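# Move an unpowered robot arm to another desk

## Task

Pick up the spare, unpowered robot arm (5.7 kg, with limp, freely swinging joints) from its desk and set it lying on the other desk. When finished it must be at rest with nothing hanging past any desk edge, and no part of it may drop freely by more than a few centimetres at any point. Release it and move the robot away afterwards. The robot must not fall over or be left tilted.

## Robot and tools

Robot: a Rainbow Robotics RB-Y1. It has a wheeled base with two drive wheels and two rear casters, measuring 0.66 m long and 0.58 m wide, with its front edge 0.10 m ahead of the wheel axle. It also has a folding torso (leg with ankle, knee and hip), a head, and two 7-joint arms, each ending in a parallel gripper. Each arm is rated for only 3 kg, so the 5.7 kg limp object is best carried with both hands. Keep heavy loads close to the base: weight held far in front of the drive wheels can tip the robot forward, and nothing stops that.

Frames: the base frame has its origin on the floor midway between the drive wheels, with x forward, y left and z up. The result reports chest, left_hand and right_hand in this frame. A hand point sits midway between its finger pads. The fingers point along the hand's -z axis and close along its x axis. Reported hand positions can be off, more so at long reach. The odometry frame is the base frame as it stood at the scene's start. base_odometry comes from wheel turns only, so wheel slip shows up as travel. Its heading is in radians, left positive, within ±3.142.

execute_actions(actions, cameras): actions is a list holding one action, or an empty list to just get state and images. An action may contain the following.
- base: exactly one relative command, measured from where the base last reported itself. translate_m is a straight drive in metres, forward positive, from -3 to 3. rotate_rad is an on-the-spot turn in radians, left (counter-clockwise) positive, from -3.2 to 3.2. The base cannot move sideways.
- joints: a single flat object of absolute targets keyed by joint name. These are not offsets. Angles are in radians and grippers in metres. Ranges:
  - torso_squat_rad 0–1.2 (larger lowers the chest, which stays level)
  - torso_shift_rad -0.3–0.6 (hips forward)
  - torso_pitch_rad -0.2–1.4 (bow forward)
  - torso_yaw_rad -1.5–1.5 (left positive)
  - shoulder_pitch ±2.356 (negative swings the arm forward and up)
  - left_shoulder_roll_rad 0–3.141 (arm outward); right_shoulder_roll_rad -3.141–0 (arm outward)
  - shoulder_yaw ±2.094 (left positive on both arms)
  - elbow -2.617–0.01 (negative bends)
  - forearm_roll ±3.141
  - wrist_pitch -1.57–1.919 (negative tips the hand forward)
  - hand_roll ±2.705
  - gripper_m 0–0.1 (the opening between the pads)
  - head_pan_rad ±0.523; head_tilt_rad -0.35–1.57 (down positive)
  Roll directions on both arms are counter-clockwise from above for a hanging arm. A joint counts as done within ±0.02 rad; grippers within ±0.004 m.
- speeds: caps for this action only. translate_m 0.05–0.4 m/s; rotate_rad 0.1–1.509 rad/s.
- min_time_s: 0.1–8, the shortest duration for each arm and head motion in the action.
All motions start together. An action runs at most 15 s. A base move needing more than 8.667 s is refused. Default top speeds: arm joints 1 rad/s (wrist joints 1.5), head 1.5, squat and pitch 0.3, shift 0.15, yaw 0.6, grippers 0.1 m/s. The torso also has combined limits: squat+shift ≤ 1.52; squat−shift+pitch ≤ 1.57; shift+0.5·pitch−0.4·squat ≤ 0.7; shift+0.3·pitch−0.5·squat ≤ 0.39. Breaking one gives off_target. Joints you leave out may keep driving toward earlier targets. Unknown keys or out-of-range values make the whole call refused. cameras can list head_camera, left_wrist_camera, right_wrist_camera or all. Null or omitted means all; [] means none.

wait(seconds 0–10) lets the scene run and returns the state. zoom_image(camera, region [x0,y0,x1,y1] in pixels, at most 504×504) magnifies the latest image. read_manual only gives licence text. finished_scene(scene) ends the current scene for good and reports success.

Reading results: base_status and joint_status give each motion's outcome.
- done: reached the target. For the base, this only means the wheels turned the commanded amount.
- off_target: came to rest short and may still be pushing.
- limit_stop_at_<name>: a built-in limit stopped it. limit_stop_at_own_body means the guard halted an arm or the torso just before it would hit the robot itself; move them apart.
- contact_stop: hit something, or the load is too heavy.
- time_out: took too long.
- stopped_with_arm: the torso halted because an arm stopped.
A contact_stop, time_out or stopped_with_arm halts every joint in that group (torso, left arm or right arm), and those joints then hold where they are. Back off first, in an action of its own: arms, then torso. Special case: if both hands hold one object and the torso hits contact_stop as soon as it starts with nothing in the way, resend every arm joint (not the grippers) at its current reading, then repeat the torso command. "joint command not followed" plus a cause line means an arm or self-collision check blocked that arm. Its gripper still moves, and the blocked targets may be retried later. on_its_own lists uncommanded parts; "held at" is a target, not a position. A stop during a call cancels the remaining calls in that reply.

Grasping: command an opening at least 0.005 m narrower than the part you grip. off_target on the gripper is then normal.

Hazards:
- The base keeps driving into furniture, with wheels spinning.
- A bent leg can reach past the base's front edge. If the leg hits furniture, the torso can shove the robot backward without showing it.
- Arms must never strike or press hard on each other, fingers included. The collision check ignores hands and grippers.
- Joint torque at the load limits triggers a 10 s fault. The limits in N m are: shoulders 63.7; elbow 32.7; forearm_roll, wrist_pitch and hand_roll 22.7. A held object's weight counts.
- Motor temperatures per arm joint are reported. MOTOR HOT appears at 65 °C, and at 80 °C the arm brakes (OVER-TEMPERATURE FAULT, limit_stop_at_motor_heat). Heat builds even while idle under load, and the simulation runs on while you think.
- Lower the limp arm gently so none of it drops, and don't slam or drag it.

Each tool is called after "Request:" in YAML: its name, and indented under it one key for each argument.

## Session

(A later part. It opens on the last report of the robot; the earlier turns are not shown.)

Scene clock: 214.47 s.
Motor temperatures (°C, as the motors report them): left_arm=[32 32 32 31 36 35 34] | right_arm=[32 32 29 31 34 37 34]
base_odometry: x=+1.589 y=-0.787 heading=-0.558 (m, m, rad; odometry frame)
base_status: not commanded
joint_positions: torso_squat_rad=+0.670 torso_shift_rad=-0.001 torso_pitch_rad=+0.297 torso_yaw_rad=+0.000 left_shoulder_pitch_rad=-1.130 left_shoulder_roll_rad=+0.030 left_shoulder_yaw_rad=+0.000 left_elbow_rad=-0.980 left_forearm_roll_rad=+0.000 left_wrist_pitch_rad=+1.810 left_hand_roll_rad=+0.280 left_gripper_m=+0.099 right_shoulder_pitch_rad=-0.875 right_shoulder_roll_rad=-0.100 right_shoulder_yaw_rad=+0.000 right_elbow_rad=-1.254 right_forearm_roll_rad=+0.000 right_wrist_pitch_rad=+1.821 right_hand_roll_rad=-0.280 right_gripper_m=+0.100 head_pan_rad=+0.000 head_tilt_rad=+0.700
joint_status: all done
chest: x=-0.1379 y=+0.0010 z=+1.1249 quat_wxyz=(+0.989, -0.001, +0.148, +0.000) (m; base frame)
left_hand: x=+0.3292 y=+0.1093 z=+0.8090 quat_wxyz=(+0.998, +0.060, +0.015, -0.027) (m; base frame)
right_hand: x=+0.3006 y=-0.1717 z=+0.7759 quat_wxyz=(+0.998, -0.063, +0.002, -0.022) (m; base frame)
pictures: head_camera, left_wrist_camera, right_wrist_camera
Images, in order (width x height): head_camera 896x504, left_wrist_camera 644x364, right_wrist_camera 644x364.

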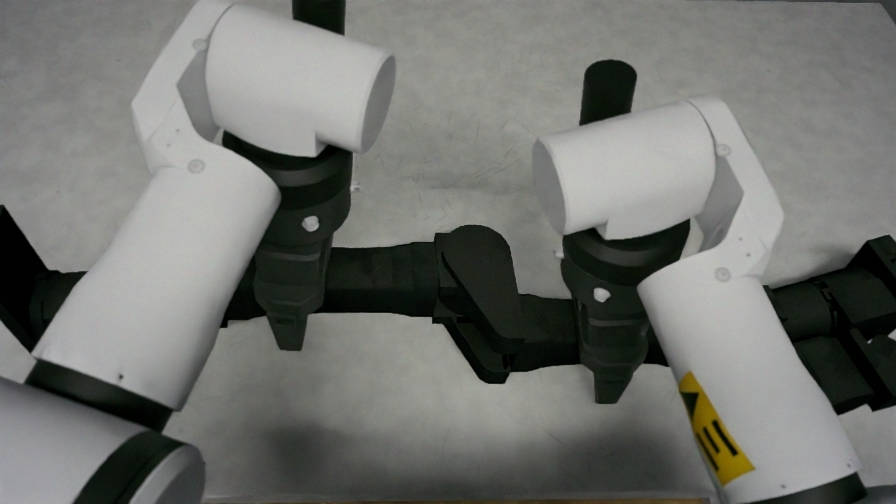

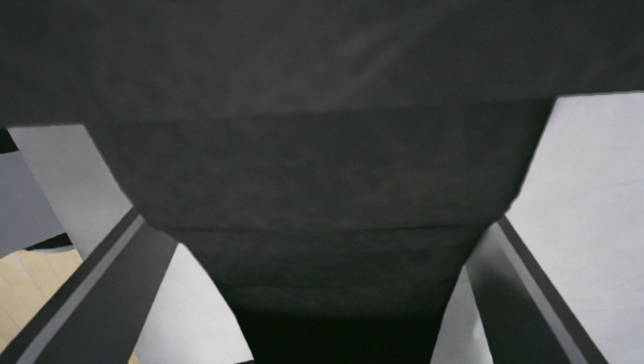

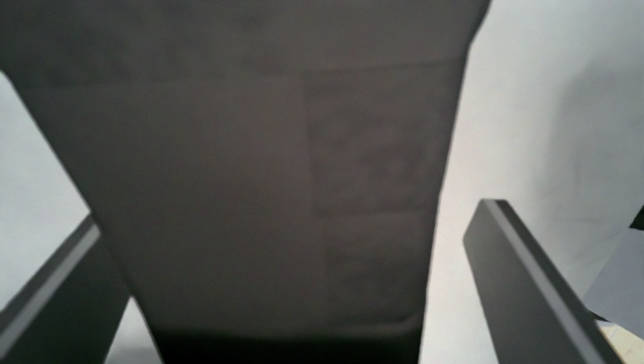

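Request:
execute_actions:
  actions:
    - {"joints": {"left_gripper_m": 0.02, "right_gripper_m": 0.02}}

Scene clock: 219.80 s.
Motor temperatures (°C, as the motors report them): left_arm=[32 32 32 31 36 35 34] | right_arm=[32 32 29 31 34 37 34]
base_odometry: x=+1.589 y=-0.787 heading=-0.558 (m, m, rad; odometry frame)
base_status: not commanded
joint_positions: torso_squat_rad=+0.670 torso_shift_rad=-0.001 torso_pitch_rad=+0.298 torso_yaw_rad=+0.000 left_shoulder_pitch_rad=-1.131 left_shoulder_roll_rad=+0.031 left_shoulder_yaw_rad=+0.000 left_elbow_rad=-0.981 left_forearm_roll_rad=+0.000 left_wrist_pitch_rad=+1.809 left_hand_roll_rad=+0.280 left_gripper_m=+0.056 right_shoulder_pitch_rad=-0.875 right_shoulder_roll_rad=-0.101 right_shoulder_yaw_rad=+0.000 right_elbow_rad=-1.254 right_forearm_roll_rad=+0.000 right_wrist_pitch_rad=+1.821 right_hand_roll_rad=-0.280 right_gripper_m=+0.057 head_pan_rad=+0.000 head_tilt_rad=+0.700
joint_status: left_gripper_m off_target (ended at +0.056, target +0.020); right_gripper_m off_target (ended at +0.057, target +0.020)
chest: x=-0.1377 y=+0.0010 z=+1.1249 quat_wxyz=(+0.989, -0.001, +0.148, +0.000) (m; base frame)
left_hand: x=+0.3302 y=+0.1096 z=+0.8094 quat_wxyz=(+0.998, +0.061, +0.014, -0.027) (m; base frame)
right_hand: x=+0.3007 y=-0.1720 z=+0.7758 quat_wxyz=(+0.998, -0.064, +0.002, -0.022) (m; base frame)
pictures: head_camera, left_wrist_camera, right_wrist_camera
Images, in order (width x height): head_camera 896x504, left_wrist_camera 644x364, right_wrist_camera 644x364.

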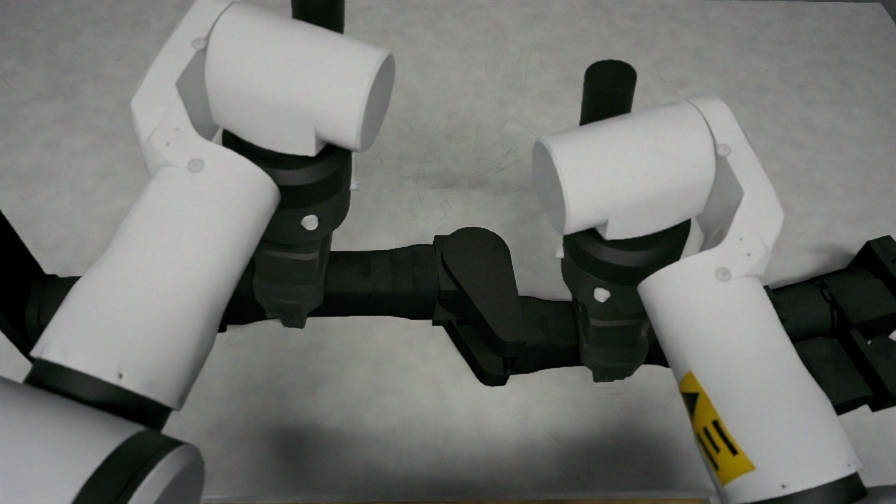

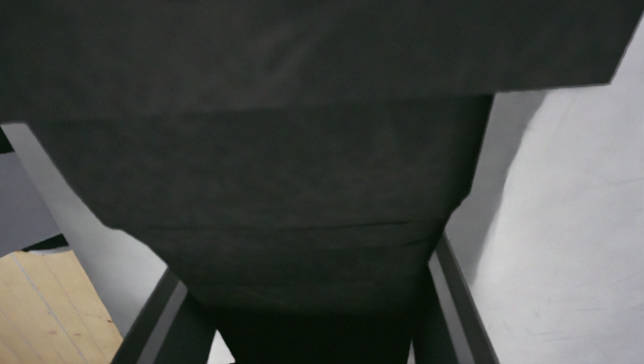

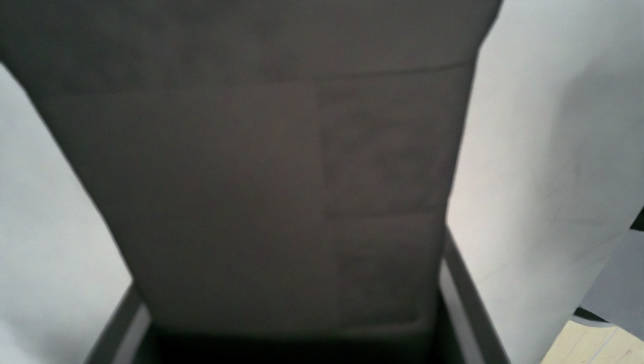

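Both grips hold. Lift slowly with the squat.

Request:
execute_actions:
  actions:
    - {"joints": {"torso_squat_rad": 0.5, "head_tilt_rad": 0.8}}
  cameras: ["head_camera"]

Scene clock: 226.37 s.
Motor temperatures (°C, as the motors report them): left_arm=[32 32 32 31 36 35 34] | right_arm=[32 32 29 31 34 37 34]
base_odometry: x=+1.589 y=-0.787 heading=-0.558 (m, m, rad; odometry frame)
base_status: not commanded
joint_positions: torso_squat_rad=+0.500 torso_shift_rad=+0.001 torso_pitch_rad=+0.302 torso_yaw_rad=+0.000 left_shoulder_pitch_rad=-1.128 left_shoulder_roll_rad=+0.030 left_shoulder_yaw_rad=+0.000 left_elbow_rad=-0.979 left_forearm_roll_rad=+0.000 left_wrist_pitch_rad=+1.809 left_hand_roll_rad=+0.280 left_gripper_m=+0.056 right_shoulder_pitch_rad=-0.868 right_shoulder_roll_rad=-0.099 right_shoulder_yaw_rad=+0.000 right_elbow_rad=-1.249 right_forearm_roll_rad=-0.001 right_wrist_pitch_rad=+1.820 right_hand_roll_rad=-0.280 right_gripper_m=+0.057 head_pan_rad=+0.000 head_tilt_rad=+0.800
joint_status: all done
chest: x=-0.1357 y=+0.0009 z=+1.1903 quat_wxyz=(+0.989, -0.001, +0.150, +0.000) (m; base frame)
left_hand: x=+0.3292 y=+0.1097 z=+0.8712 quat_wxyz=(+0.998, +0.061, +0.019, -0.027) (m; base frame)
right_hand: x=+0.2976 y=-0.1723 z=+0.8352 quat_wxyz=(+0.998, -0.063, +0.010, -0.022) (m; base frame)
pictures: head_camera
Images, in order (width x height): head_camera 896x504.

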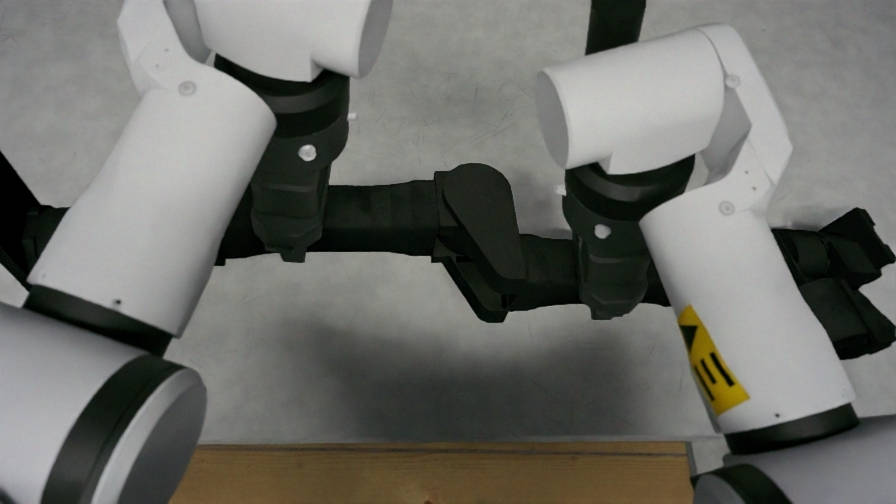

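Request:
execute_actions:
  actions:
    - {"joints": {"torso_squat_rad": 0.0, "head_tilt_rad": 0.8, "head_pan_rad": -0.4}}
  cameras: ["head_camera"]

Scene clock: 251.67 s.
Motor temperatures (°C, as the motors report them): left_arm=[33 32 32 32 36 35 34] | right_arm=[33 32 29 32 35 37 35]
base_odometry: x=+1.589 y=-0.787 heading=-0.558 (m, m, rad; odometry frame)
base_status: not commanded
joint_positions: torso_squat_rad=+0.000 torso_shift_rad=+0.001 torso_pitch_rad=+0.302 torso_yaw_rad=+0.000 left_shoulder_pitch_rad=-1.128 left_shoulder_roll_rad=+0.030 left_shoulder_yaw_rad=+0.000 left_elbow_rad=-0.979 left_forearm_roll_rad=+0.000 left_wrist_pitch_rad=+1.810 left_hand_roll_rad=+0.280 left_gripper_m=+0.056 right_shoulder_pitch_rad=-0.868 right_shoulder_roll_rad=-0.099 right_shoulder_yaw_rad=+0.000 right_elbow_rad=-1.248 right_forearm_roll_rad=-0.001 right_wrist_pitch_rad=+1.820 right_hand_roll_rad=-0.280 right_gripper_m=+0.057 head_pan_rad=-0.400 head_tilt_rad=+0.800
joint_status: all done
chest: x=-0.1354 y=+0.0009 z=+1.2759 quat_wxyz=(+0.989, -0.001, +0.150, +0.000) (m; base frame)
left_hand: x=+0.3294 y=+0.1098 z=+0.9566 quat_wxyz=(+0.998, +0.061, +0.019, -0.027) (m; base frame)
right_hand: x=+0.2973 y=-0.1722 z=+0.9202 quat_wxyz=(+0.998, -0.063, +0.011, -0.022) (m; base frame)
pictures: head_camera
Images, in order (width x height): head_camera 896x504.

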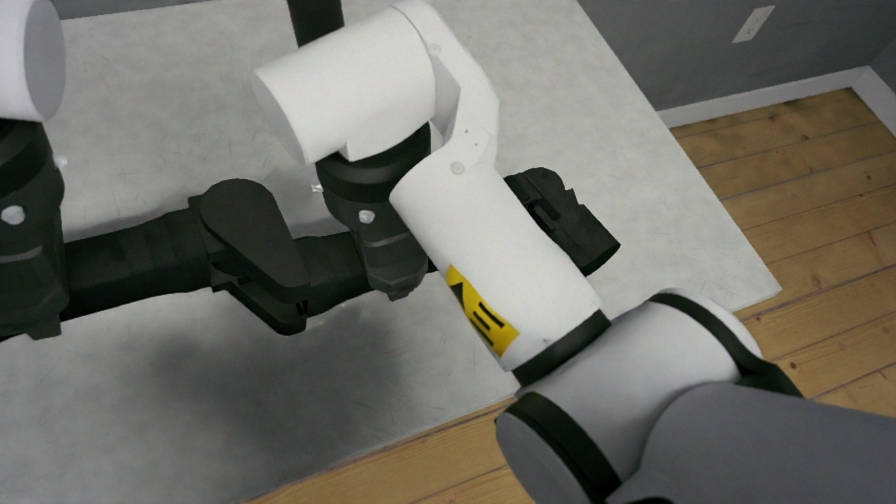

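Request:
execute_actions:
  actions:
    - {"joints": {"left_shoulder_pitch_rad": -1.28, "left_elbow_rad": -0.83, "left_shoulder_roll_rad": 0.055, "left_hand_roll_rad": 0.38, "right_shoulder_pitch_rad": -1.06, "right_elbow_rad": -1.06, "right_shoulder_roll_rad": -0.13, "right_hand_roll_rad": -0.295}, "min_time_s": 2}
  cameras: ["head_camera"]

Scene clock: 278.53 s.
Motor temperatures (°C, as the motors report them): left_arm=[33 32 32 32 36 35 34] | right_arm=[33 32 29 32 35 37 35]
base_odometry: x=+1.589 y=-0.787 heading=-0.558 (m, m, rad; odometry frame)
base_status: not commanded
joint_positions: torso_squat_rad=+0.000 torso_shift_rad=+0.001 torso_pitch_rad=+0.302 torso_yaw_rad=+0.000 left_shoulder_pitch_rad=-1.278 left_shoulder_roll_rad=+0.055 left_shoulder_yaw_rad=+0.000 left_elbow_rad=-0.829 left_forearm_roll_rad=+0.000 left_wrist_pitch_rad=+1.809 left_hand_roll_rad=+0.380 left_gripper_m=+0.055 right_shoulder_pitch_rad=-1.055 right_shoulder_roll_rad=-0.128 right_shoulder_yaw_rad=+0.000 right_elbow_rad=-1.058 right_forearm_roll_rad=-0.001 right_wrist_pitch_rad=+1.820 right_hand_roll_rad=-0.294 right_gripper_m=+0.058 head_pan_rad=-0.400 head_tilt_rad=+0.800
joint_status: all done
chest: x=-0.1354 y=+0.0009 z=+1.2759 quat_wxyz=(+0.989, -0.001, +0.150, +0.000) (m; base frame)
left_hand: x=+0.3534 y=+0.1117 z=+0.9887 quat_wxyz=(+0.996, +0.087, +0.010, +0.018) (m; base frame)
right_hand: x=+0.3344 y=-0.1712 z=+0.9529 quat_wxyz=(+0.996, -0.089, +0.008, -0.021) (m; base frame)
pictures: head_camera
Images, in order (width x height): head_camera 896x504.

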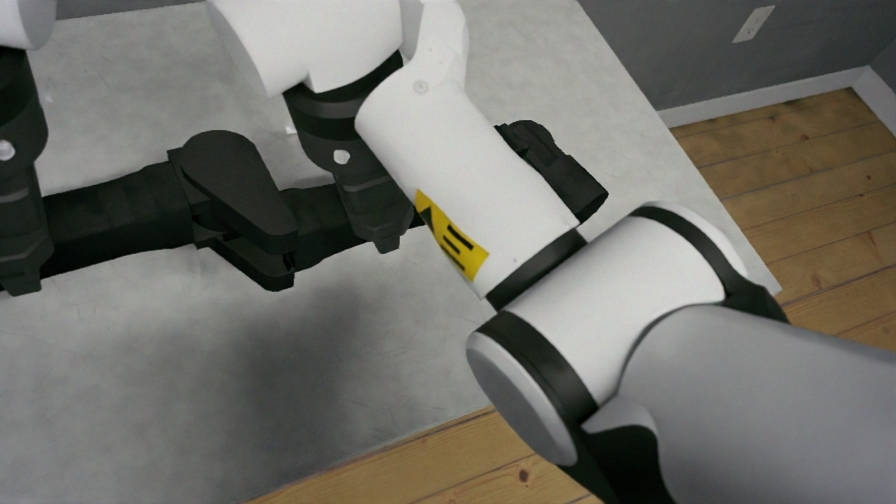

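Request:
execute_actions:
  actions:
    - {"joints": {"left_shoulder_pitch_rad": -1.55, "left_elbow_rad": -0.56, "left_shoulder_roll_rad": 0.10, "left_hand_roll_rad": 0.45, "right_shoulder_pitch_rad": -1.365, "right_elbow_rad": -0.75, "right_shoulder_roll_rad": -0.18, "right_hand_roll_rad": -0.225}, "min_time_s": 3}
  cameras: ["head_camera"]

Scene clock: 294.43 s.
Motor temperatures (°C, as the motors report them): left_arm=[33 32 32 32 36 35 34] | right_arm=[34 32 29 32 35 37 35]
base_odometry: x=+1.589 y=-0.787 heading=-0.558 (m, m, rad; odometry frame)
base_status: not commanded
joint_positions: torso_squat_rad=+0.000 torso_shift_rad=+0.001 torso_pitch_rad=+0.302 torso_yaw_rad=+0.000 left_shoulder_pitch_rad=-1.548 left_shoulder_roll_rad=+0.097 left_shoulder_yaw_rad=+0.000 left_elbow_rad=-0.559 left_forearm_roll_rad=+0.001 left_wrist_pitch_rad=+1.809 left_hand_roll_rad=+0.450 left_gripper_m=+0.055 right_shoulder_pitch_rad=-1.361 right_shoulder_roll_rad=-0.176 right_shoulder_yaw_rad=+0.000 right_elbow_rad=-0.749 right_forearm_roll_rad=-0.002 right_wrist_pitch_rad=+1.820 right_hand_roll_rad=-0.225 right_gripper_m=+0.058 head_pan_rad=-0.400 head_tilt_rad=+0.800
joint_status: all done
chest: x=-0.1354 y=+0.0009 z=+1.2759 quat_wxyz=(+0.989, -0.001, +0.150, +0.000) (m; base frame)
left_hand: x=+0.3845 y=+0.1152 z=+1.0558 quat_wxyz=(+0.991, +0.126, -0.004, +0.054) (m; base frame)
right_hand: x=+0.3818 y=-0.1710 z=+1.0226 quat_wxyz=(+0.992, -0.126, +0.007, +0.014) (m; base frame)
pictures: head_camera
Images, in order (width x height): head_camera 896x504.

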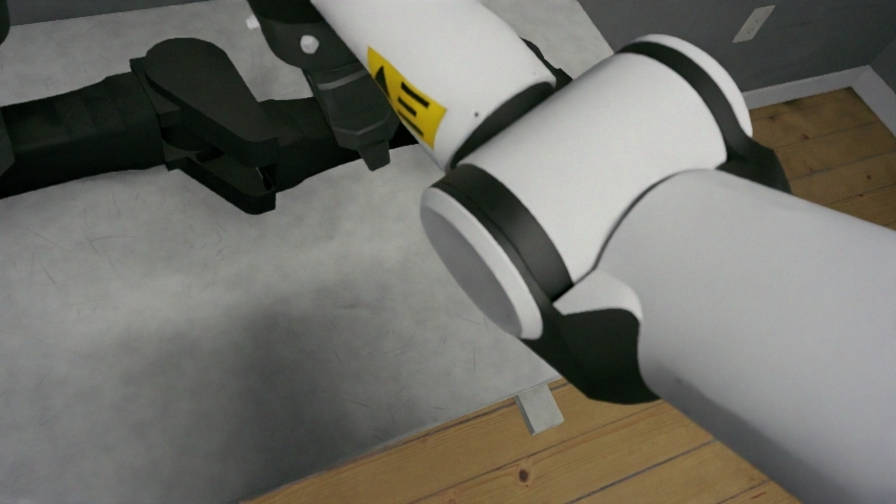

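Request:
execute_actions:
  actions:
    - {"base": {"translate_m": -0.7}, "joints": {"head_pan_rad": 0, "head_tilt_rad": 0.3}, "speeds": {"translate_m": 0.3}}
  cameras: []

Request:
execute_actions:
  actions:
    - {"base": {"rotate_rad": 3.05}, "speeds": {"rotate_rad": 0.7}}
  cameras: ["head_camera"]

Scene clock: 317.27 s.
Motor temperatures (°C, as the motors report them): left_arm=[34 32 32 32 37 35 34] | right_arm=[34 33 29 32 35 37 35]
base_odometry: x=+0.995 y=-0.417 heading=-0.558 (m, m, rad; odometry frame)
base_status: done
joint_positions: torso_squat_rad=+0.000 torso_shift_rad=+0.001 torso_pitch_rad=+0.302 torso_yaw_rad=+0.000 left_shoulder_pitch_rad=-1.548 left_shoulder_roll_rad=+0.097 left_shoulder_yaw_rad=+0.000 left_elbow_rad=-0.559 left_forearm_roll_rad=+0.001 left_wrist_pitch_rad=+1.809 left_hand_roll_rad=+0.450 left_gripper_m=+0.055 right_shoulder_pitch_rad=-1.361 right_shoulder_roll_rad=-0.176 right_shoulder_yaw_rad=+0.000 right_elbow_rad=-0.748 right_forearm_roll_rad=-0.002 right_wrist_pitch_rad=+1.820 right_hand_roll_rad=-0.225 right_gripper_m=+0.058 head_pan_rad=+0.000 head_tilt_rad=+0.300
joint_status: all done
chest: x=-0.1353 y=+0.0009 z=+1.2759 quat_wxyz=(+0.989, -0.001, +0.151, +0.000) (m; base frame)
left_hand: x=+0.3845 y=+0.1152 z=+1.0558 quat_wxyz=(+0.991, +0.126, -0.004, +0.054) (m; base frame)
right_hand: x=+0.3819 y=-0.1710 z=+1.0227 quat_wxyz=(+0.992, -0.126, +0.007, +0.014) (m; base frame)
pictures: none
No camera images: the call's "cameras" was empty. Leave "cameras" out to get every camera's image.

Scene clock: 323.37 s.
Motor temperatures (°C, as the motors report them): left_arm=[34 32 32 32 37 35 34] | right_arm=[34 33 29 32 36 37 35]
base_odometry: x=+0.995 y=-0.417 heading=+2.491 (m, m, rad; odometry frame)
base_status: done
joint_positions: torso_squat_rad=+0.000 torso_shift_rad=+0.001 torso_pitch_rad=+0.302 torso_yaw_rad=+0.000 left_shoulder_pitch_rad=-1.548 left_shoulder_roll_rad=+0.097 left_shoulder_yaw_rad=+0.000 left_elbow_rad=-0.559 left_forearm_roll_rad=+0.001 left_wrist_pitch_rad=+1.809 left_hand_roll_rad=+0.450 left_gripper_m=+0.054 right_shoulder_pitch_rad=-1.361 right_shoulder_roll_rad=-0.176 right_shoulder_yaw_rad=+0.000 right_elbow_rad=-0.748 right_forearm_roll_rad=-0.002 right_wrist_pitch_rad=+1.820 right_hand_roll_rad=-0.225 right_gripper_m=+0.058 head_pan_rad=+0.000 head_tilt_rad=+0.300
joint_status: not commanded
chest: x=-0.1353 y=+0.0009 z=+1.2759 quat_wxyz=(+0.989, +0.000, +0.151, +0.000) (m; base frame)
left_hand: x=+0.3845 y=+0.1152 z=+1.0558 quat_wxyz=(+0.991, +0.126, -0.004, +0.054) (m; base frame)
right_hand: x=+0.3820 y=-0.1710 z=+1.0226 quat_wxyz=(+0.992, -0.126, +0.007, +0.014) (m; base frame)
pictures: head_camera
Images, in order (width x height): head_camera 896x504.

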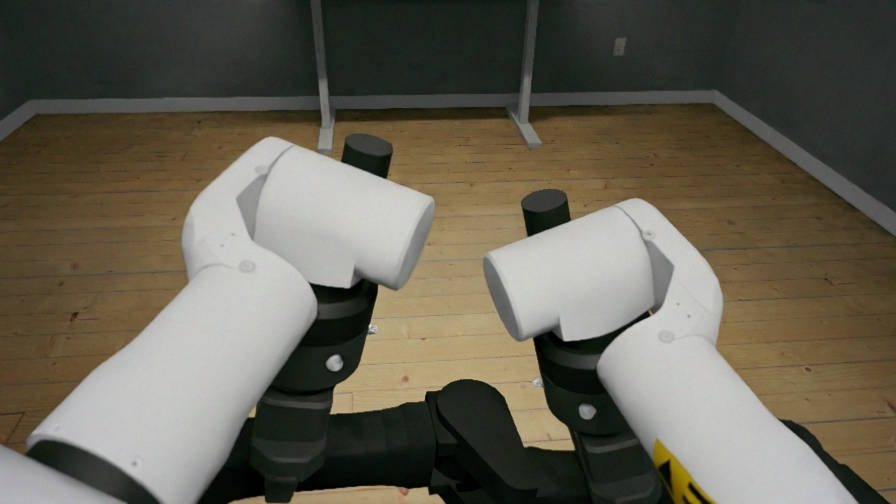

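Request:
execute_actions:
  actions:
    - {"base": {"translate_m": 2.0}, "joints": {"head_tilt_rad": 0.0}}
  cameras: ["head_camera"]

Scene clock: 333.30 s.
Motor temperatures (°C, as the motors report them): left_arm=[34 33 32 32 37 35 34] | right_arm=[34 33 29 32 36 37 35]
base_odometry: x=-0.597 y=+0.793 heading=+2.492 (m, m, rad; odometry frame)
base_status: done
joint_positions: torso_squat_rad=+0.000 torso_shift_rad=+0.001 torso_pitch_rad=+0.302 torso_yaw_rad=+0.000 left_shoulder_pitch_rad=-1.548 left_shoulder_roll_rad=+0.097 left_shoulder_yaw_rad=+0.000 left_elbow_rad=-0.559 left_forearm_roll_rad=+0.001 left_wrist_pitch_rad=+1.809 left_hand_roll_rad=+0.450 left_gripper_m=+0.055 right_shoulder_pitch_rad=-1.361 right_shoulder_roll_rad=-0.176 right_shoulder_yaw_rad=+0.000 right_elbow_rad=-0.748 right_forearm_roll_rad=-0.002 right_wrist_pitch_rad=+1.820 right_hand_roll_rad=-0.225 right_gripper_m=+0.058 head_pan_rad=+0.000 head_tilt_rad=+0.000
joint_status: all done
chest: x=-0.1352 y=+0.0009 z=+1.2759 quat_wxyz=(+0.989, +0.000, +0.151, +0.000) (m; base frame)
left_hand: x=+0.3846 y=+0.1152 z=+1.0557 quat_wxyz=(+0.991, +0.126, -0.004, +0.054) (m; base frame)
right_hand: x=+0.3821 y=-0.1710 z=+1.0226 quat_wxyz=(+0.992, -0.125, +0.007, +0.014) (m; base frame)
pictures: head_camera
Images, in order (width x height): head_camera 896x504.

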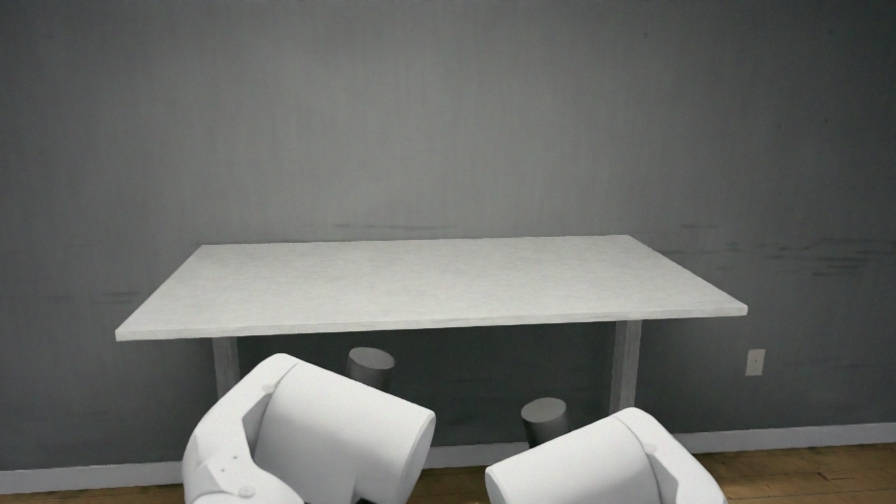

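Request:
execute_actions:
  actions:
    - {"base": {"translate_m": 0.4}, "joints": {"left_shoulder_pitch_rad": -1.75, "left_elbow_rad": -0.36, "left_shoulder_roll_rad": 0.13, "left_hand_roll_rad": 0.485, "right_shoulder_pitch_rad": -1.575, "right_elbow_rad": -0.535, "right_shoulder_roll_rad": -0.21, "right_hand_roll_rad": -0.19}, "min_time_s": 3}
  cameras: ["head_camera"]

Scene clock: 359.80 s.
Motor temperatures (°C, as the motors report them): left_arm=[34 33 32 32 37 35 34] | right_arm=[34 33 29 32 36 37 35]
base_odometry: x=-0.915 y=+1.035 heading=+2.492 (m, m, rad; odometry frame)
base_status: done
joint_positions: torso_squat_rad=+0.000 torso_shift_rad=+0.001 torso_pitch_rad=+0.302 torso_yaw_rad=+0.000 left_shoulder_pitch_rad=-1.748 left_shoulder_roll_rad=+0.125 left_shoulder_yaw_rad=+0.001 left_elbow_rad=-0.360 left_forearm_roll_rad=+0.002 left_wrist_pitch_rad=+1.809 left_hand_roll_rad=+0.485 left_gripper_m=+0.054 right_shoulder_pitch_rad=-1.572 right_shoulder_roll_rad=-0.204 right_shoulder_yaw_rad=-0.001 right_elbow_rad=-0.534 right_forearm_roll_rad=-0.002 right_wrist_pitch_rad=+1.820 right_hand_roll_rad=-0.189 right_gripper_m=+0.059 head_pan_rad=+0.000 head_tilt_rad=+0.000
joint_status: all done
chest: x=-0.1352 y=+0.0009 z=+1.2759 quat_wxyz=(+0.989, +0.000, +0.151, +0.000) (m; base frame)
left_hand: x=+0.3960 y=+0.1181 z=+1.1108 quat_wxyz=(+0.985, +0.150, -0.015, +0.078) (m; base frame)
right_hand: x=+0.4012 y=-0.1696 z=+1.0779 quat_wxyz=(+0.989, -0.145, +0.007, +0.025) (m; base frame)
pictures: head_camera
Images, in order (width x height): head_camera 896x504.

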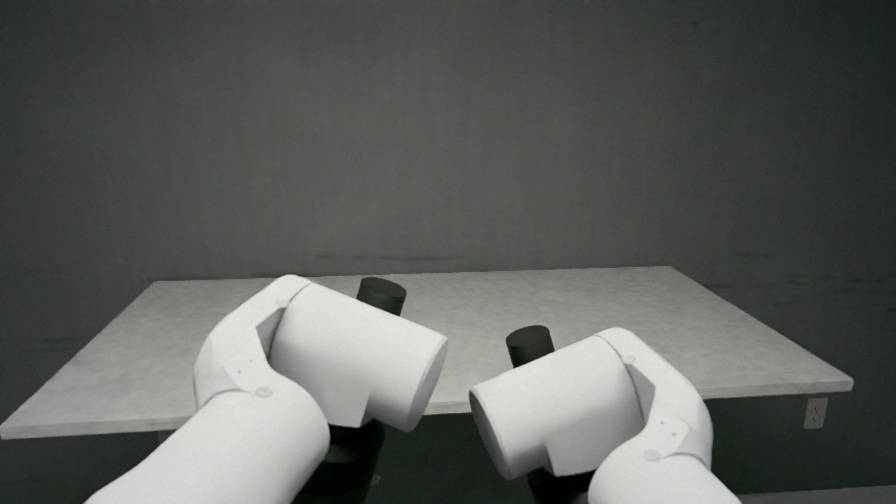

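Request:
execute_actions:
  actions:
    - {"joints": {"left_shoulder_pitch_rad": -1.95, "left_elbow_rad": -0.16, "left_shoulder_roll_rad": 0.20, "left_forearm_roll_rad": 0.1, "left_hand_roll_rad": 0.47, "right_shoulder_pitch_rad": -1.777, "right_elbow_rad": -0.333, "right_shoulder_roll_rad": -0.28, "right_forearm_roll_rad": -0.1, "right_hand_roll_rad": -0.105, "head_tilt_rad": 0.5}, "min_time_s": 3}
  cameras: ["head_camera"]

Scene clock: 376.53 s.
Motor temperatures (°C, as the motors report them): left_arm=[34 33 32 32 38 35 34] | right_arm=[34 34 29 32 37 37 35]
base_odometry: x=-0.915 y=+1.035 heading=+2.492 (m, m, rad; odometry frame)
base_status: not commanded
joint_positions: torso_squat_rad=+0.000 torso_shift_rad=+0.001 torso_pitch_rad=+0.302 torso_yaw_rad=+0.000 left_shoulder_pitch_rad=-1.948 left_shoulder_roll_rad=+0.195 left_shoulder_yaw_rad=+0.002 left_elbow_rad=-0.160 left_forearm_roll_rad=+0.102 left_wrist_pitch_rad=+1.809 left_hand_roll_rad=+0.470 left_gripper_m=+0.054 right_shoulder_pitch_rad=-1.774 right_shoulder_roll_rad=-0.274 right_shoulder_yaw_rad=-0.001 right_elbow_rad=-0.332 right_forearm_roll_rad=-0.102 right_wrist_pitch_rad=+1.820 right_hand_roll_rad=-0.105 right_gripper_m=+0.058 head_pan_rad=+0.000 head_tilt_rad=+0.500
joint_status: all done
chest: x=-0.1352 y=+0.0009 z=+1.2759 quat_wxyz=(+0.989, +0.000, +0.151, +0.000) (m; base frame)
left_hand: x=+0.3964 y=+0.1207 z=+1.1691 quat_wxyz=(+0.988, +0.123, -0.006, +0.095) (m; base frame)
right_hand: x=+0.4094 y=-0.1695 z=+1.1365 quat_wxyz=(+0.992, -0.115, +0.015, +0.047) (m; base frame)
pictures: head_camera
Images, in order (width x height): head_camera 896x504.

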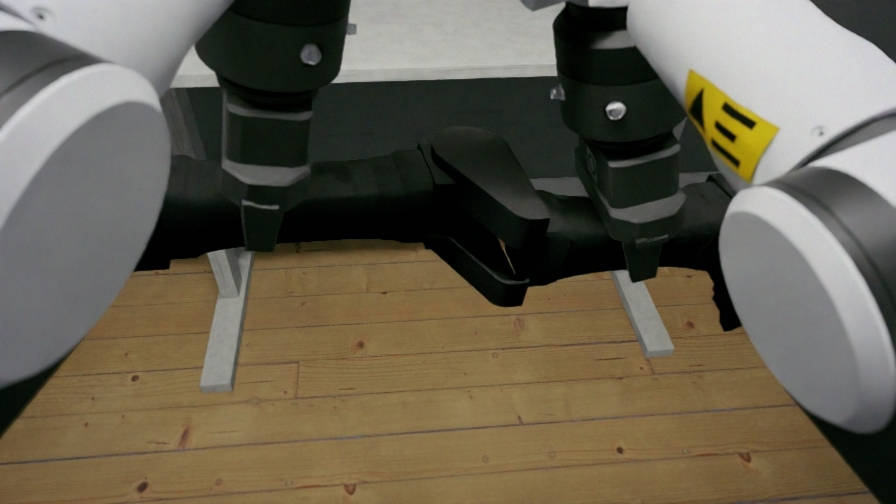

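Request:
execute_actions:
  actions:
    - {"base": {"translate_m": 0.5}, "joints": {"head_pan_rad": -0.5, "head_tilt_rad": 0.6}, "speeds": {"translate_m": 0.25}}

Scene clock: 384.73 s.
Motor temperatures (°C, as the motors report them): left_arm=[34 33 32 32 38 35 34] | right_arm=[35 34 29 32 37 37 35]
base_odometry: x=-1.314 y=+1.338 heading=+2.492 (m, m, rad; odometry frame)
base_status: done
joint_positions: torso_squat_rad=+0.000 torso_shift_rad=+0.001 torso_pitch_rad=+0.302 torso_yaw_rad=+0.000 left_shoulder_pitch_rad=-1.949 left_shoulder_roll_rad=+0.195 left_shoulder_yaw_rad=+0.002 left_elbow_rad=-0.160 left_forearm_roll_rad=+0.102 left_wrist_pitch_rad=+1.809 left_hand_roll_rad=+0.470 left_gripper_m=+0.054 right_shoulder_pitch_rad=-1.774 right_shoulder_roll_rad=-0.274 right_shoulder_yaw_rad=-0.001 right_elbow_rad=-0.332 right_forearm_roll_rad=-0.102 right_wrist_pitch_rad=+1.819 right_hand_roll_rad=-0.105 right_gripper_m=+0.058 head_pan_rad=-0.500 head_tilt_rad=+0.600
joint_status: all done
chest: x=-0.1352 y=+0.0009 z=+1.2759 quat_wxyz=(+0.989, +0.000, +0.151, +0.000) (m; base frame)
left_hand: x=+0.3964 y=+0.1207 z=+1.1692 quat_wxyz=(+0.988, +0.123, -0.006, +0.095) (m; base frame)
right_hand: x=+0.4095 y=-0.1695 z=+1.1366 quat_wxyz=(+0.992, -0.114, +0.015, +0.047) (m; base frame)
pictures: head_camera, left_wrist_camera, right_wrist_camera
Images, in order (width x height): head_camera 896x504, left_wrist_camera 644x364, right_wrist_camera 644x364.

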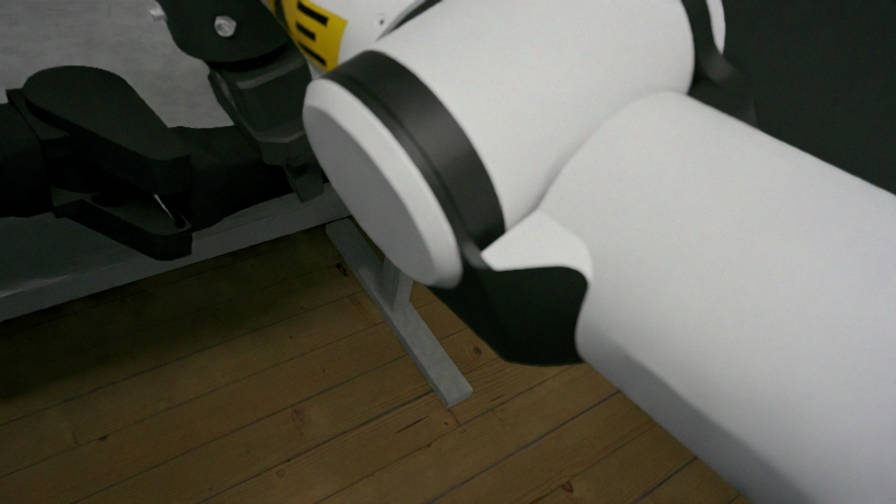

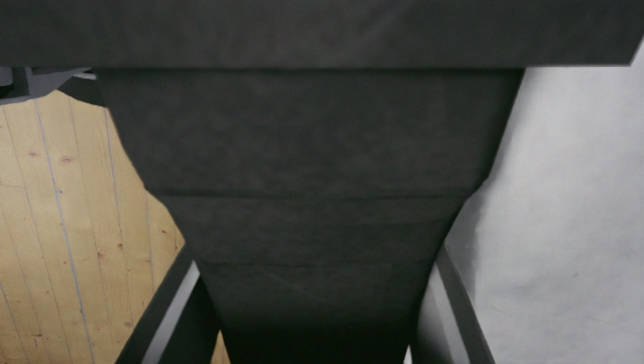

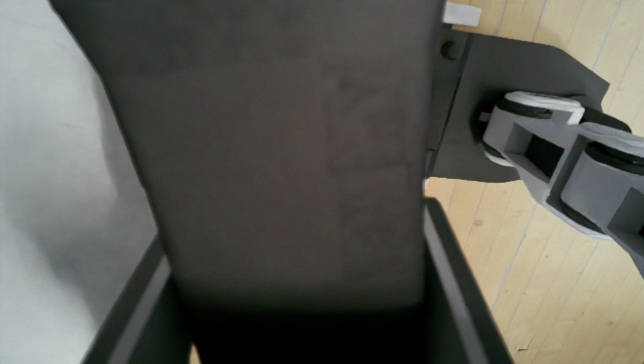

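Request:
execute_actions:
  actions:
    - {"base": {"translate_m": 0.33}, "joints": {"head_pan_rad": 0.0, "head_tilt_rad": 0.6}, "speeds": {"translate_m": 0.1}}

Scene clock: 392.60 s.
Motor temperatures (°C, as the motors report them): left_arm=[34 33 32 32 39 35 34] | right_arm=[35 34 29 32 38 37 35]
base_odometry: x=-1.576 y=+1.538 heading=+2.492 (m, m, rad; odometry frame)
base_status: done
joint_positions: torso_squat_rad=+0.000 torso_shift_rad=+0.001 torso_pitch_rad=+0.302 torso_yaw_rad=+0.000 left_shoulder_pitch_rad=-1.949 left_shoulder_roll_rad=+0.195 left_shoulder_yaw_rad=+0.002 left_elbow_rad=-0.160 left_forearm_roll_rad=+0.102 left_wrist_pitch_rad=+1.809 left_hand_roll_rad=+0.470 left_gripper_m=+0.054 right_shoulder_pitch_rad=-1.775 right_shoulder_roll_rad=-0.274 right_shoulder_yaw_rad=-0.001 right_elbow_rad=-0.332 right_forearm_roll_rad=-0.102 right_wrist_pitch_rad=+1.820 right_hand_roll_rad=-0.105 right_gripper_m=+0.058 head_pan_rad=+0.000 head_tilt_rad=+0.600
joint_status: all done
chest: x=-0.1352 y=+0.0009 z=+1.2759 quat_wxyz=(+0.989, +0.000, +0.151, +0.000) (m; base frame)
left_hand: x=+0.3965 y=+0.1207 z=+1.1693 quat_wxyz=(+0.988, +0.123, -0.007, +0.095) (m; base frame)
right_hand: x=+0.4096 y=-0.1696 z=+1.1370 quat_wxyz=(+0.992, -0.114, +0.014, +0.047) (m; base frame)
pictures: head_camera, left_wrist_camera, right_wrist_camera
Images, in order (width x height): head_camera 896x504, left_wrist_camera 644x364, right_wrist_camera 644x364.

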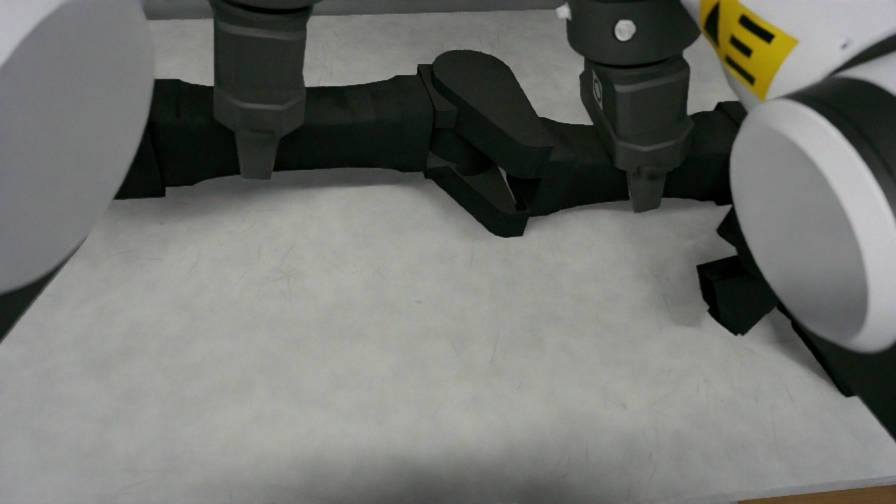

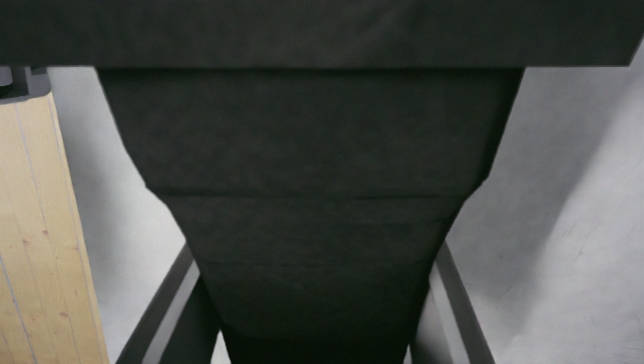

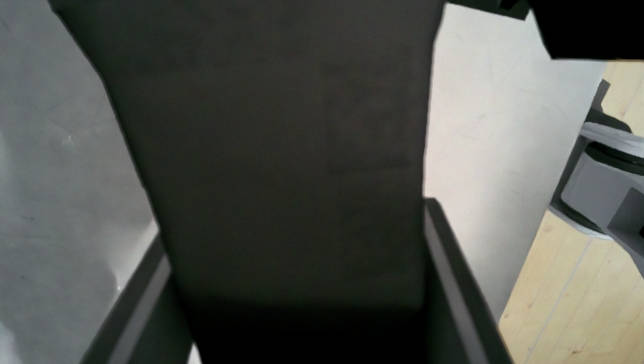

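Request:
execute_actions:
  actions:
    - {"base": {"translate_m": 0.14}, "joints": {"head_pan_rad": 0.0, "head_tilt_rad": 0.8}, "speeds": {"translate_m": 0.1}}

Scene clock: 400.53 s.
Motor temperatures (°C, as the motors report them): left_arm=[34 33 32 32 39 35 34] | right_arm=[34 34 29 32 38 37 35]
base_odometry: x=-1.688 y=+1.622 heading=+2.492 (m, m, rad; odometry frame)
base_status: done
joint_positions: torso_squat_rad=+0.000 torso_shift_rad=+0.001 torso_pitch_rad=+0.302 torso_yaw_rad=+0.000 left_shoulder_pitch_rad=-1.949 left_shoulder_roll_rad=+0.195 left_shoulder_yaw_rad=+0.002 left_elbow_rad=-0.160 left_forearm_roll_rad=+0.102 left_wrist_pitch_rad=+1.809 left_hand_roll_rad=+0.470 left_gripper_m=+0.054 right_shoulder_pitch_rad=-1.775 right_shoulder_roll_rad=-0.274 right_shoulder_yaw_rad=-0.001 right_elbow_rad=-0.332 right_forearm_roll_rad=-0.102 right_wrist_pitch_rad=+1.820 right_hand_roll_rad=-0.105 right_gripper_m=+0.058 head_pan_rad=+0.000 head_tilt_rad=+0.800
joint_status: all done
chest: x=-0.1352 y=+0.0009 z=+1.2759 quat_wxyz=(+0.989, +0.000, +0.151, +0.000) (m; base frame)
left_hand: x=+0.3965 y=+0.1208 z=+1.1693 quat_wxyz=(+0.988, +0.123, -0.007, +0.095) (m; base frame)
right_hand: x=+0.4096 y=-0.1696 z=+1.1371 quat_wxyz=(+0.992, -0.114, +0.014, +0.047) (m; base frame)
pictures: head_camera, left_wrist_camera, right_wrist_camera
Images, in order (width x height): head_camera 896x504, left_wrist_camera 644x364, right_wrist_camera 644x364.

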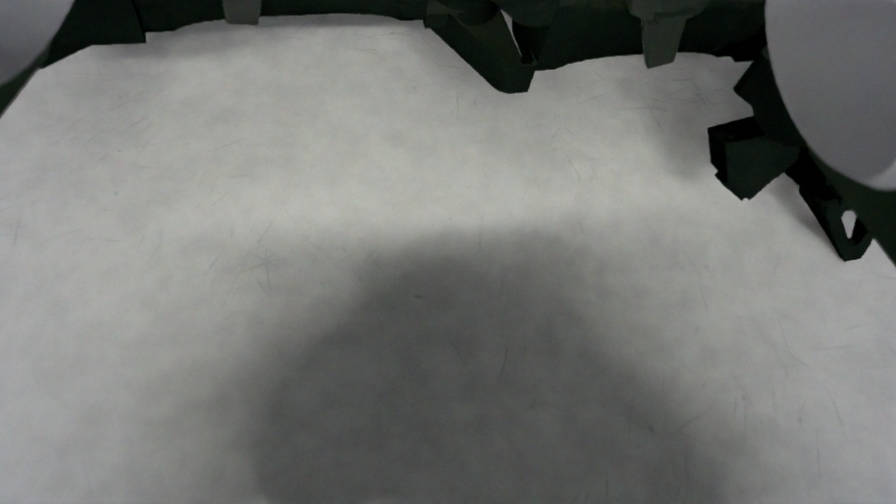

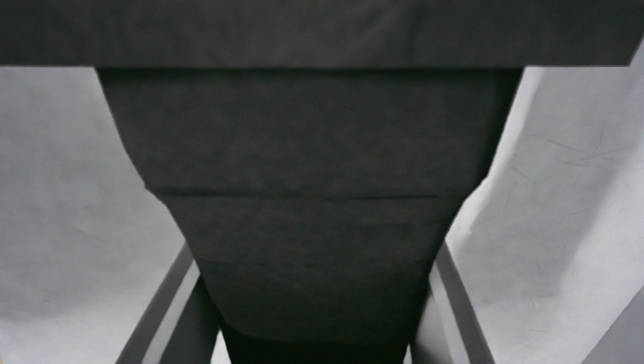

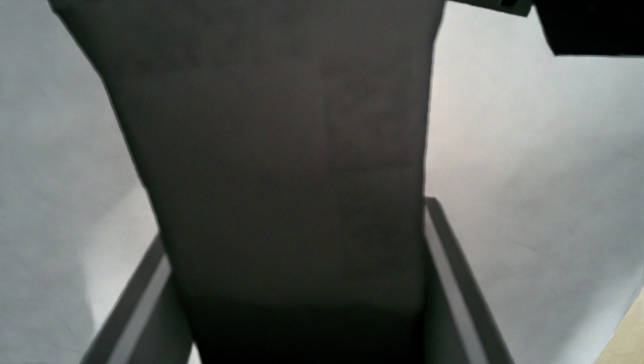

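Request:
execute_actions:
  actions:
    - {"joints": {"torso_squat_rad": 0.4, "head_tilt_rad": 0.6}}
  cameras: ["head_camera"]

Scene clock: 409.53 s.
Motor temperatures (°C, as the motors report them): left_arm=[34 34 32 32 39 35 34] | right_arm=[34 34 29 32 38 37 35]
base_odometry: x=-1.688 y=+1.622 heading=+2.492 (m, m, rad; odometry frame)
base_status: not commanded
joint_positions: torso_squat_rad=+0.400 torso_shift_rad=+0.001 torso_pitch_rad=+0.302 torso_yaw_rad=+0.000 left_shoulder_pitch_rad=-1.948 left_shoulder_roll_rad=+0.195 left_shoulder_yaw_rad=+0.002 left_elbow_rad=-0.160 left_forearm_roll_rad=+0.102 left_wrist_pitch_rad=+1.809 left_hand_roll_rad=+0.470 left_gripper_m=+0.054 right_shoulder_pitch_rad=-1.777 right_shoulder_roll_rad=-0.275 right_shoulder_yaw_rad=-0.001 right_elbow_rad=-0.333 right_forearm_roll_rad=-0.102 right_wrist_pitch_rad=+1.820 right_hand_roll_rad=-0.105 right_gripper_m=+0.058 head_pan_rad=+0.000 head_tilt_rad=+0.600
joint_status: all done
chest: x=-0.1356 y=+0.0009 z=+1.2207 quat_wxyz=(+0.989, -0.001, +0.150, +0.000) (m; base frame)
left_hand: x=+0.3961 y=+0.1210 z=+1.1143 quat_wxyz=(+0.988, +0.123, -0.007, +0.095) (m; base frame)
right_hand: x=+0.4099 y=-0.1694 z=+1.0836 quat_wxyz=(+0.992, -0.115, +0.012, +0.047) (m; base frame)
pictures: head_camera
Images, in order (width x height): head_camera 896x504.

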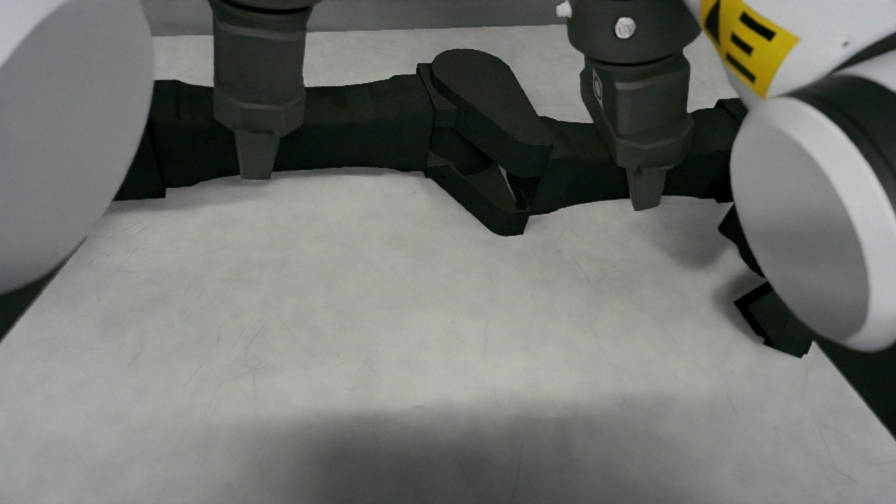

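Request:
execute_actions:
  actions:
    - {"joints": {"torso_squat_rad": 0.45, "head_tilt_rad": 0.5, "head_pan_rad": 0.5}}
  cameras: ["head_camera"]

Scene clock: 413.90 s.
Motor temperatures (°C, as the motors report them): left_arm=[34 34 32 32 39 35 34] | right_arm=[34 34 29 32 38 37 35]
base_odometry: x=-1.688 y=+1.622 heading=+2.492 (m, m, rad; odometry frame)
base_status: not commanded
joint_positions: torso_squat_rad=+0.450 torso_shift_rad=+0.001 torso_pitch_rad=+0.302 torso_yaw_rad=+0.000 left_shoulder_pitch_rad=-1.948 left_shoulder_roll_rad=+0.195 left_shoulder_yaw_rad=+0.002 left_elbow_rad=-0.160 left_forearm_roll_rad=+0.102 left_wrist_pitch_rad=+1.809 left_hand_roll_rad=+0.470 left_gripper_m=+0.054 right_shoulder_pitch_rad=-1.777 right_shoulder_roll_rad=-0.275 right_shoulder_yaw_rad=-0.001 right_elbow_rad=-0.333 right_forearm_roll_rad=-0.102 right_wrist_pitch_rad=+1.820 right_hand_roll_rad=-0.105 right_gripper_m=+0.058 head_pan_rad=+0.500 head_tilt_rad=+0.500
joint_status: all done
chest: x=-0.1356 y=+0.0009 z=+1.2063 quat_wxyz=(+0.989, -0.001, +0.150, +0.000) (m; base frame)
left_hand: x=+0.3961 y=+0.1210 z=+1.0998 quat_wxyz=(+0.988, +0.123, -0.007, +0.095) (m; base frame)
right_hand: x=+0.4099 y=-0.1694 z=+1.0691 quat_wxyz=(+0.992, -0.115, +0.013, +0.047) (m; base frame)
pictures: head_camera
Images, in order (width x height): head_camera 896x504.

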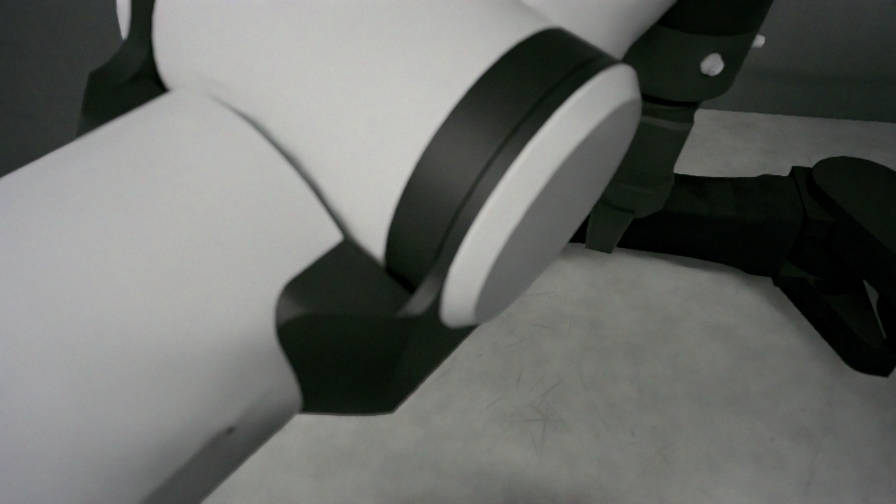

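Request:
execute_actions:
  actions:
    - {"joints": {"torso_squat_rad": 0.52, "head_tilt_rad": 0.6, "head_pan_rad": 0.0}}
  cameras: ["head_camera"]

Scene clock: 418.50 s.
Motor temperatures (°C, as the motors report them): left_arm=[34 34 32 32 39 35 34] | right_arm=[34 34 29 32 38 37 35]
base_odometry: x=-1.688 y=+1.622 heading=+2.492 (m, m, rad; odometry frame)
base_status: not commanded
joint_positions: torso_squat_rad=+0.520 torso_shift_rad=+0.001 torso_pitch_rad=+0.302 torso_yaw_rad=+0.000 left_shoulder_pitch_rad=-1.948 left_shoulder_roll_rad=+0.195 left_shoulder_yaw_rad=+0.002 left_elbow_rad=-0.160 left_forearm_roll_rad=+0.102 left_wrist_pitch_rad=+1.809 left_hand_roll_rad=+0.470 left_gripper_m=+0.054 right_shoulder_pitch_rad=-1.776 right_shoulder_roll_rad=-0.275 right_shoulder_yaw_rad=-0.001 right_elbow_rad=-0.333 right_forearm_roll_rad=-0.102 right_wrist_pitch_rad=+1.820 right_hand_roll_rad=-0.105 right_gripper_m=+0.058 head_pan_rad=+0.000 head_tilt_rad=+0.600
joint_status: all done
chest: x=-0.1356 y=+0.0009 z=+1.1835 quat_wxyz=(+0.989, -0.001, +0.150, +0.000) (m; base frame)
left_hand: x=+0.3961 y=+0.1210 z=+1.0770 quat_wxyz=(+0.988, +0.123, -0.007, +0.095) (m; base frame)
right_hand: x=+0.4099 y=-0.1695 z=+1.0462 quat_wxyz=(+0.992, -0.115, +0.013, +0.047) (m; base frame)
pictures: head_camera
Images, in order (width x height): head_camera 896x504.

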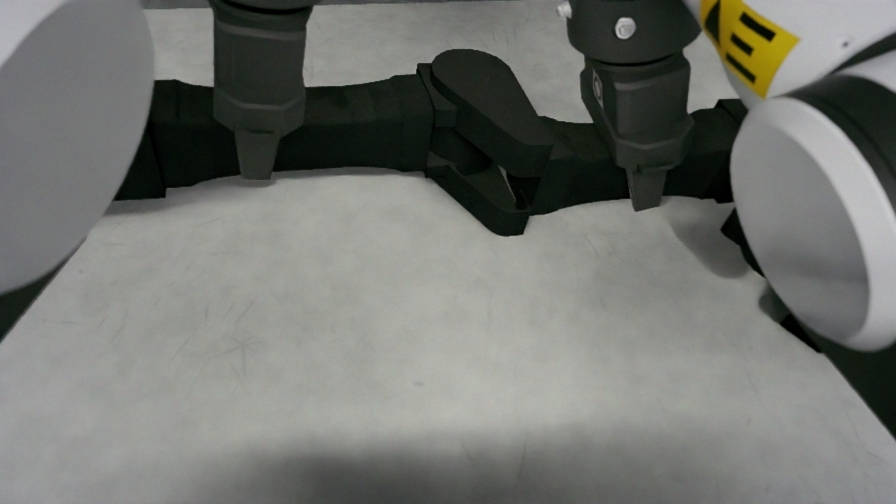

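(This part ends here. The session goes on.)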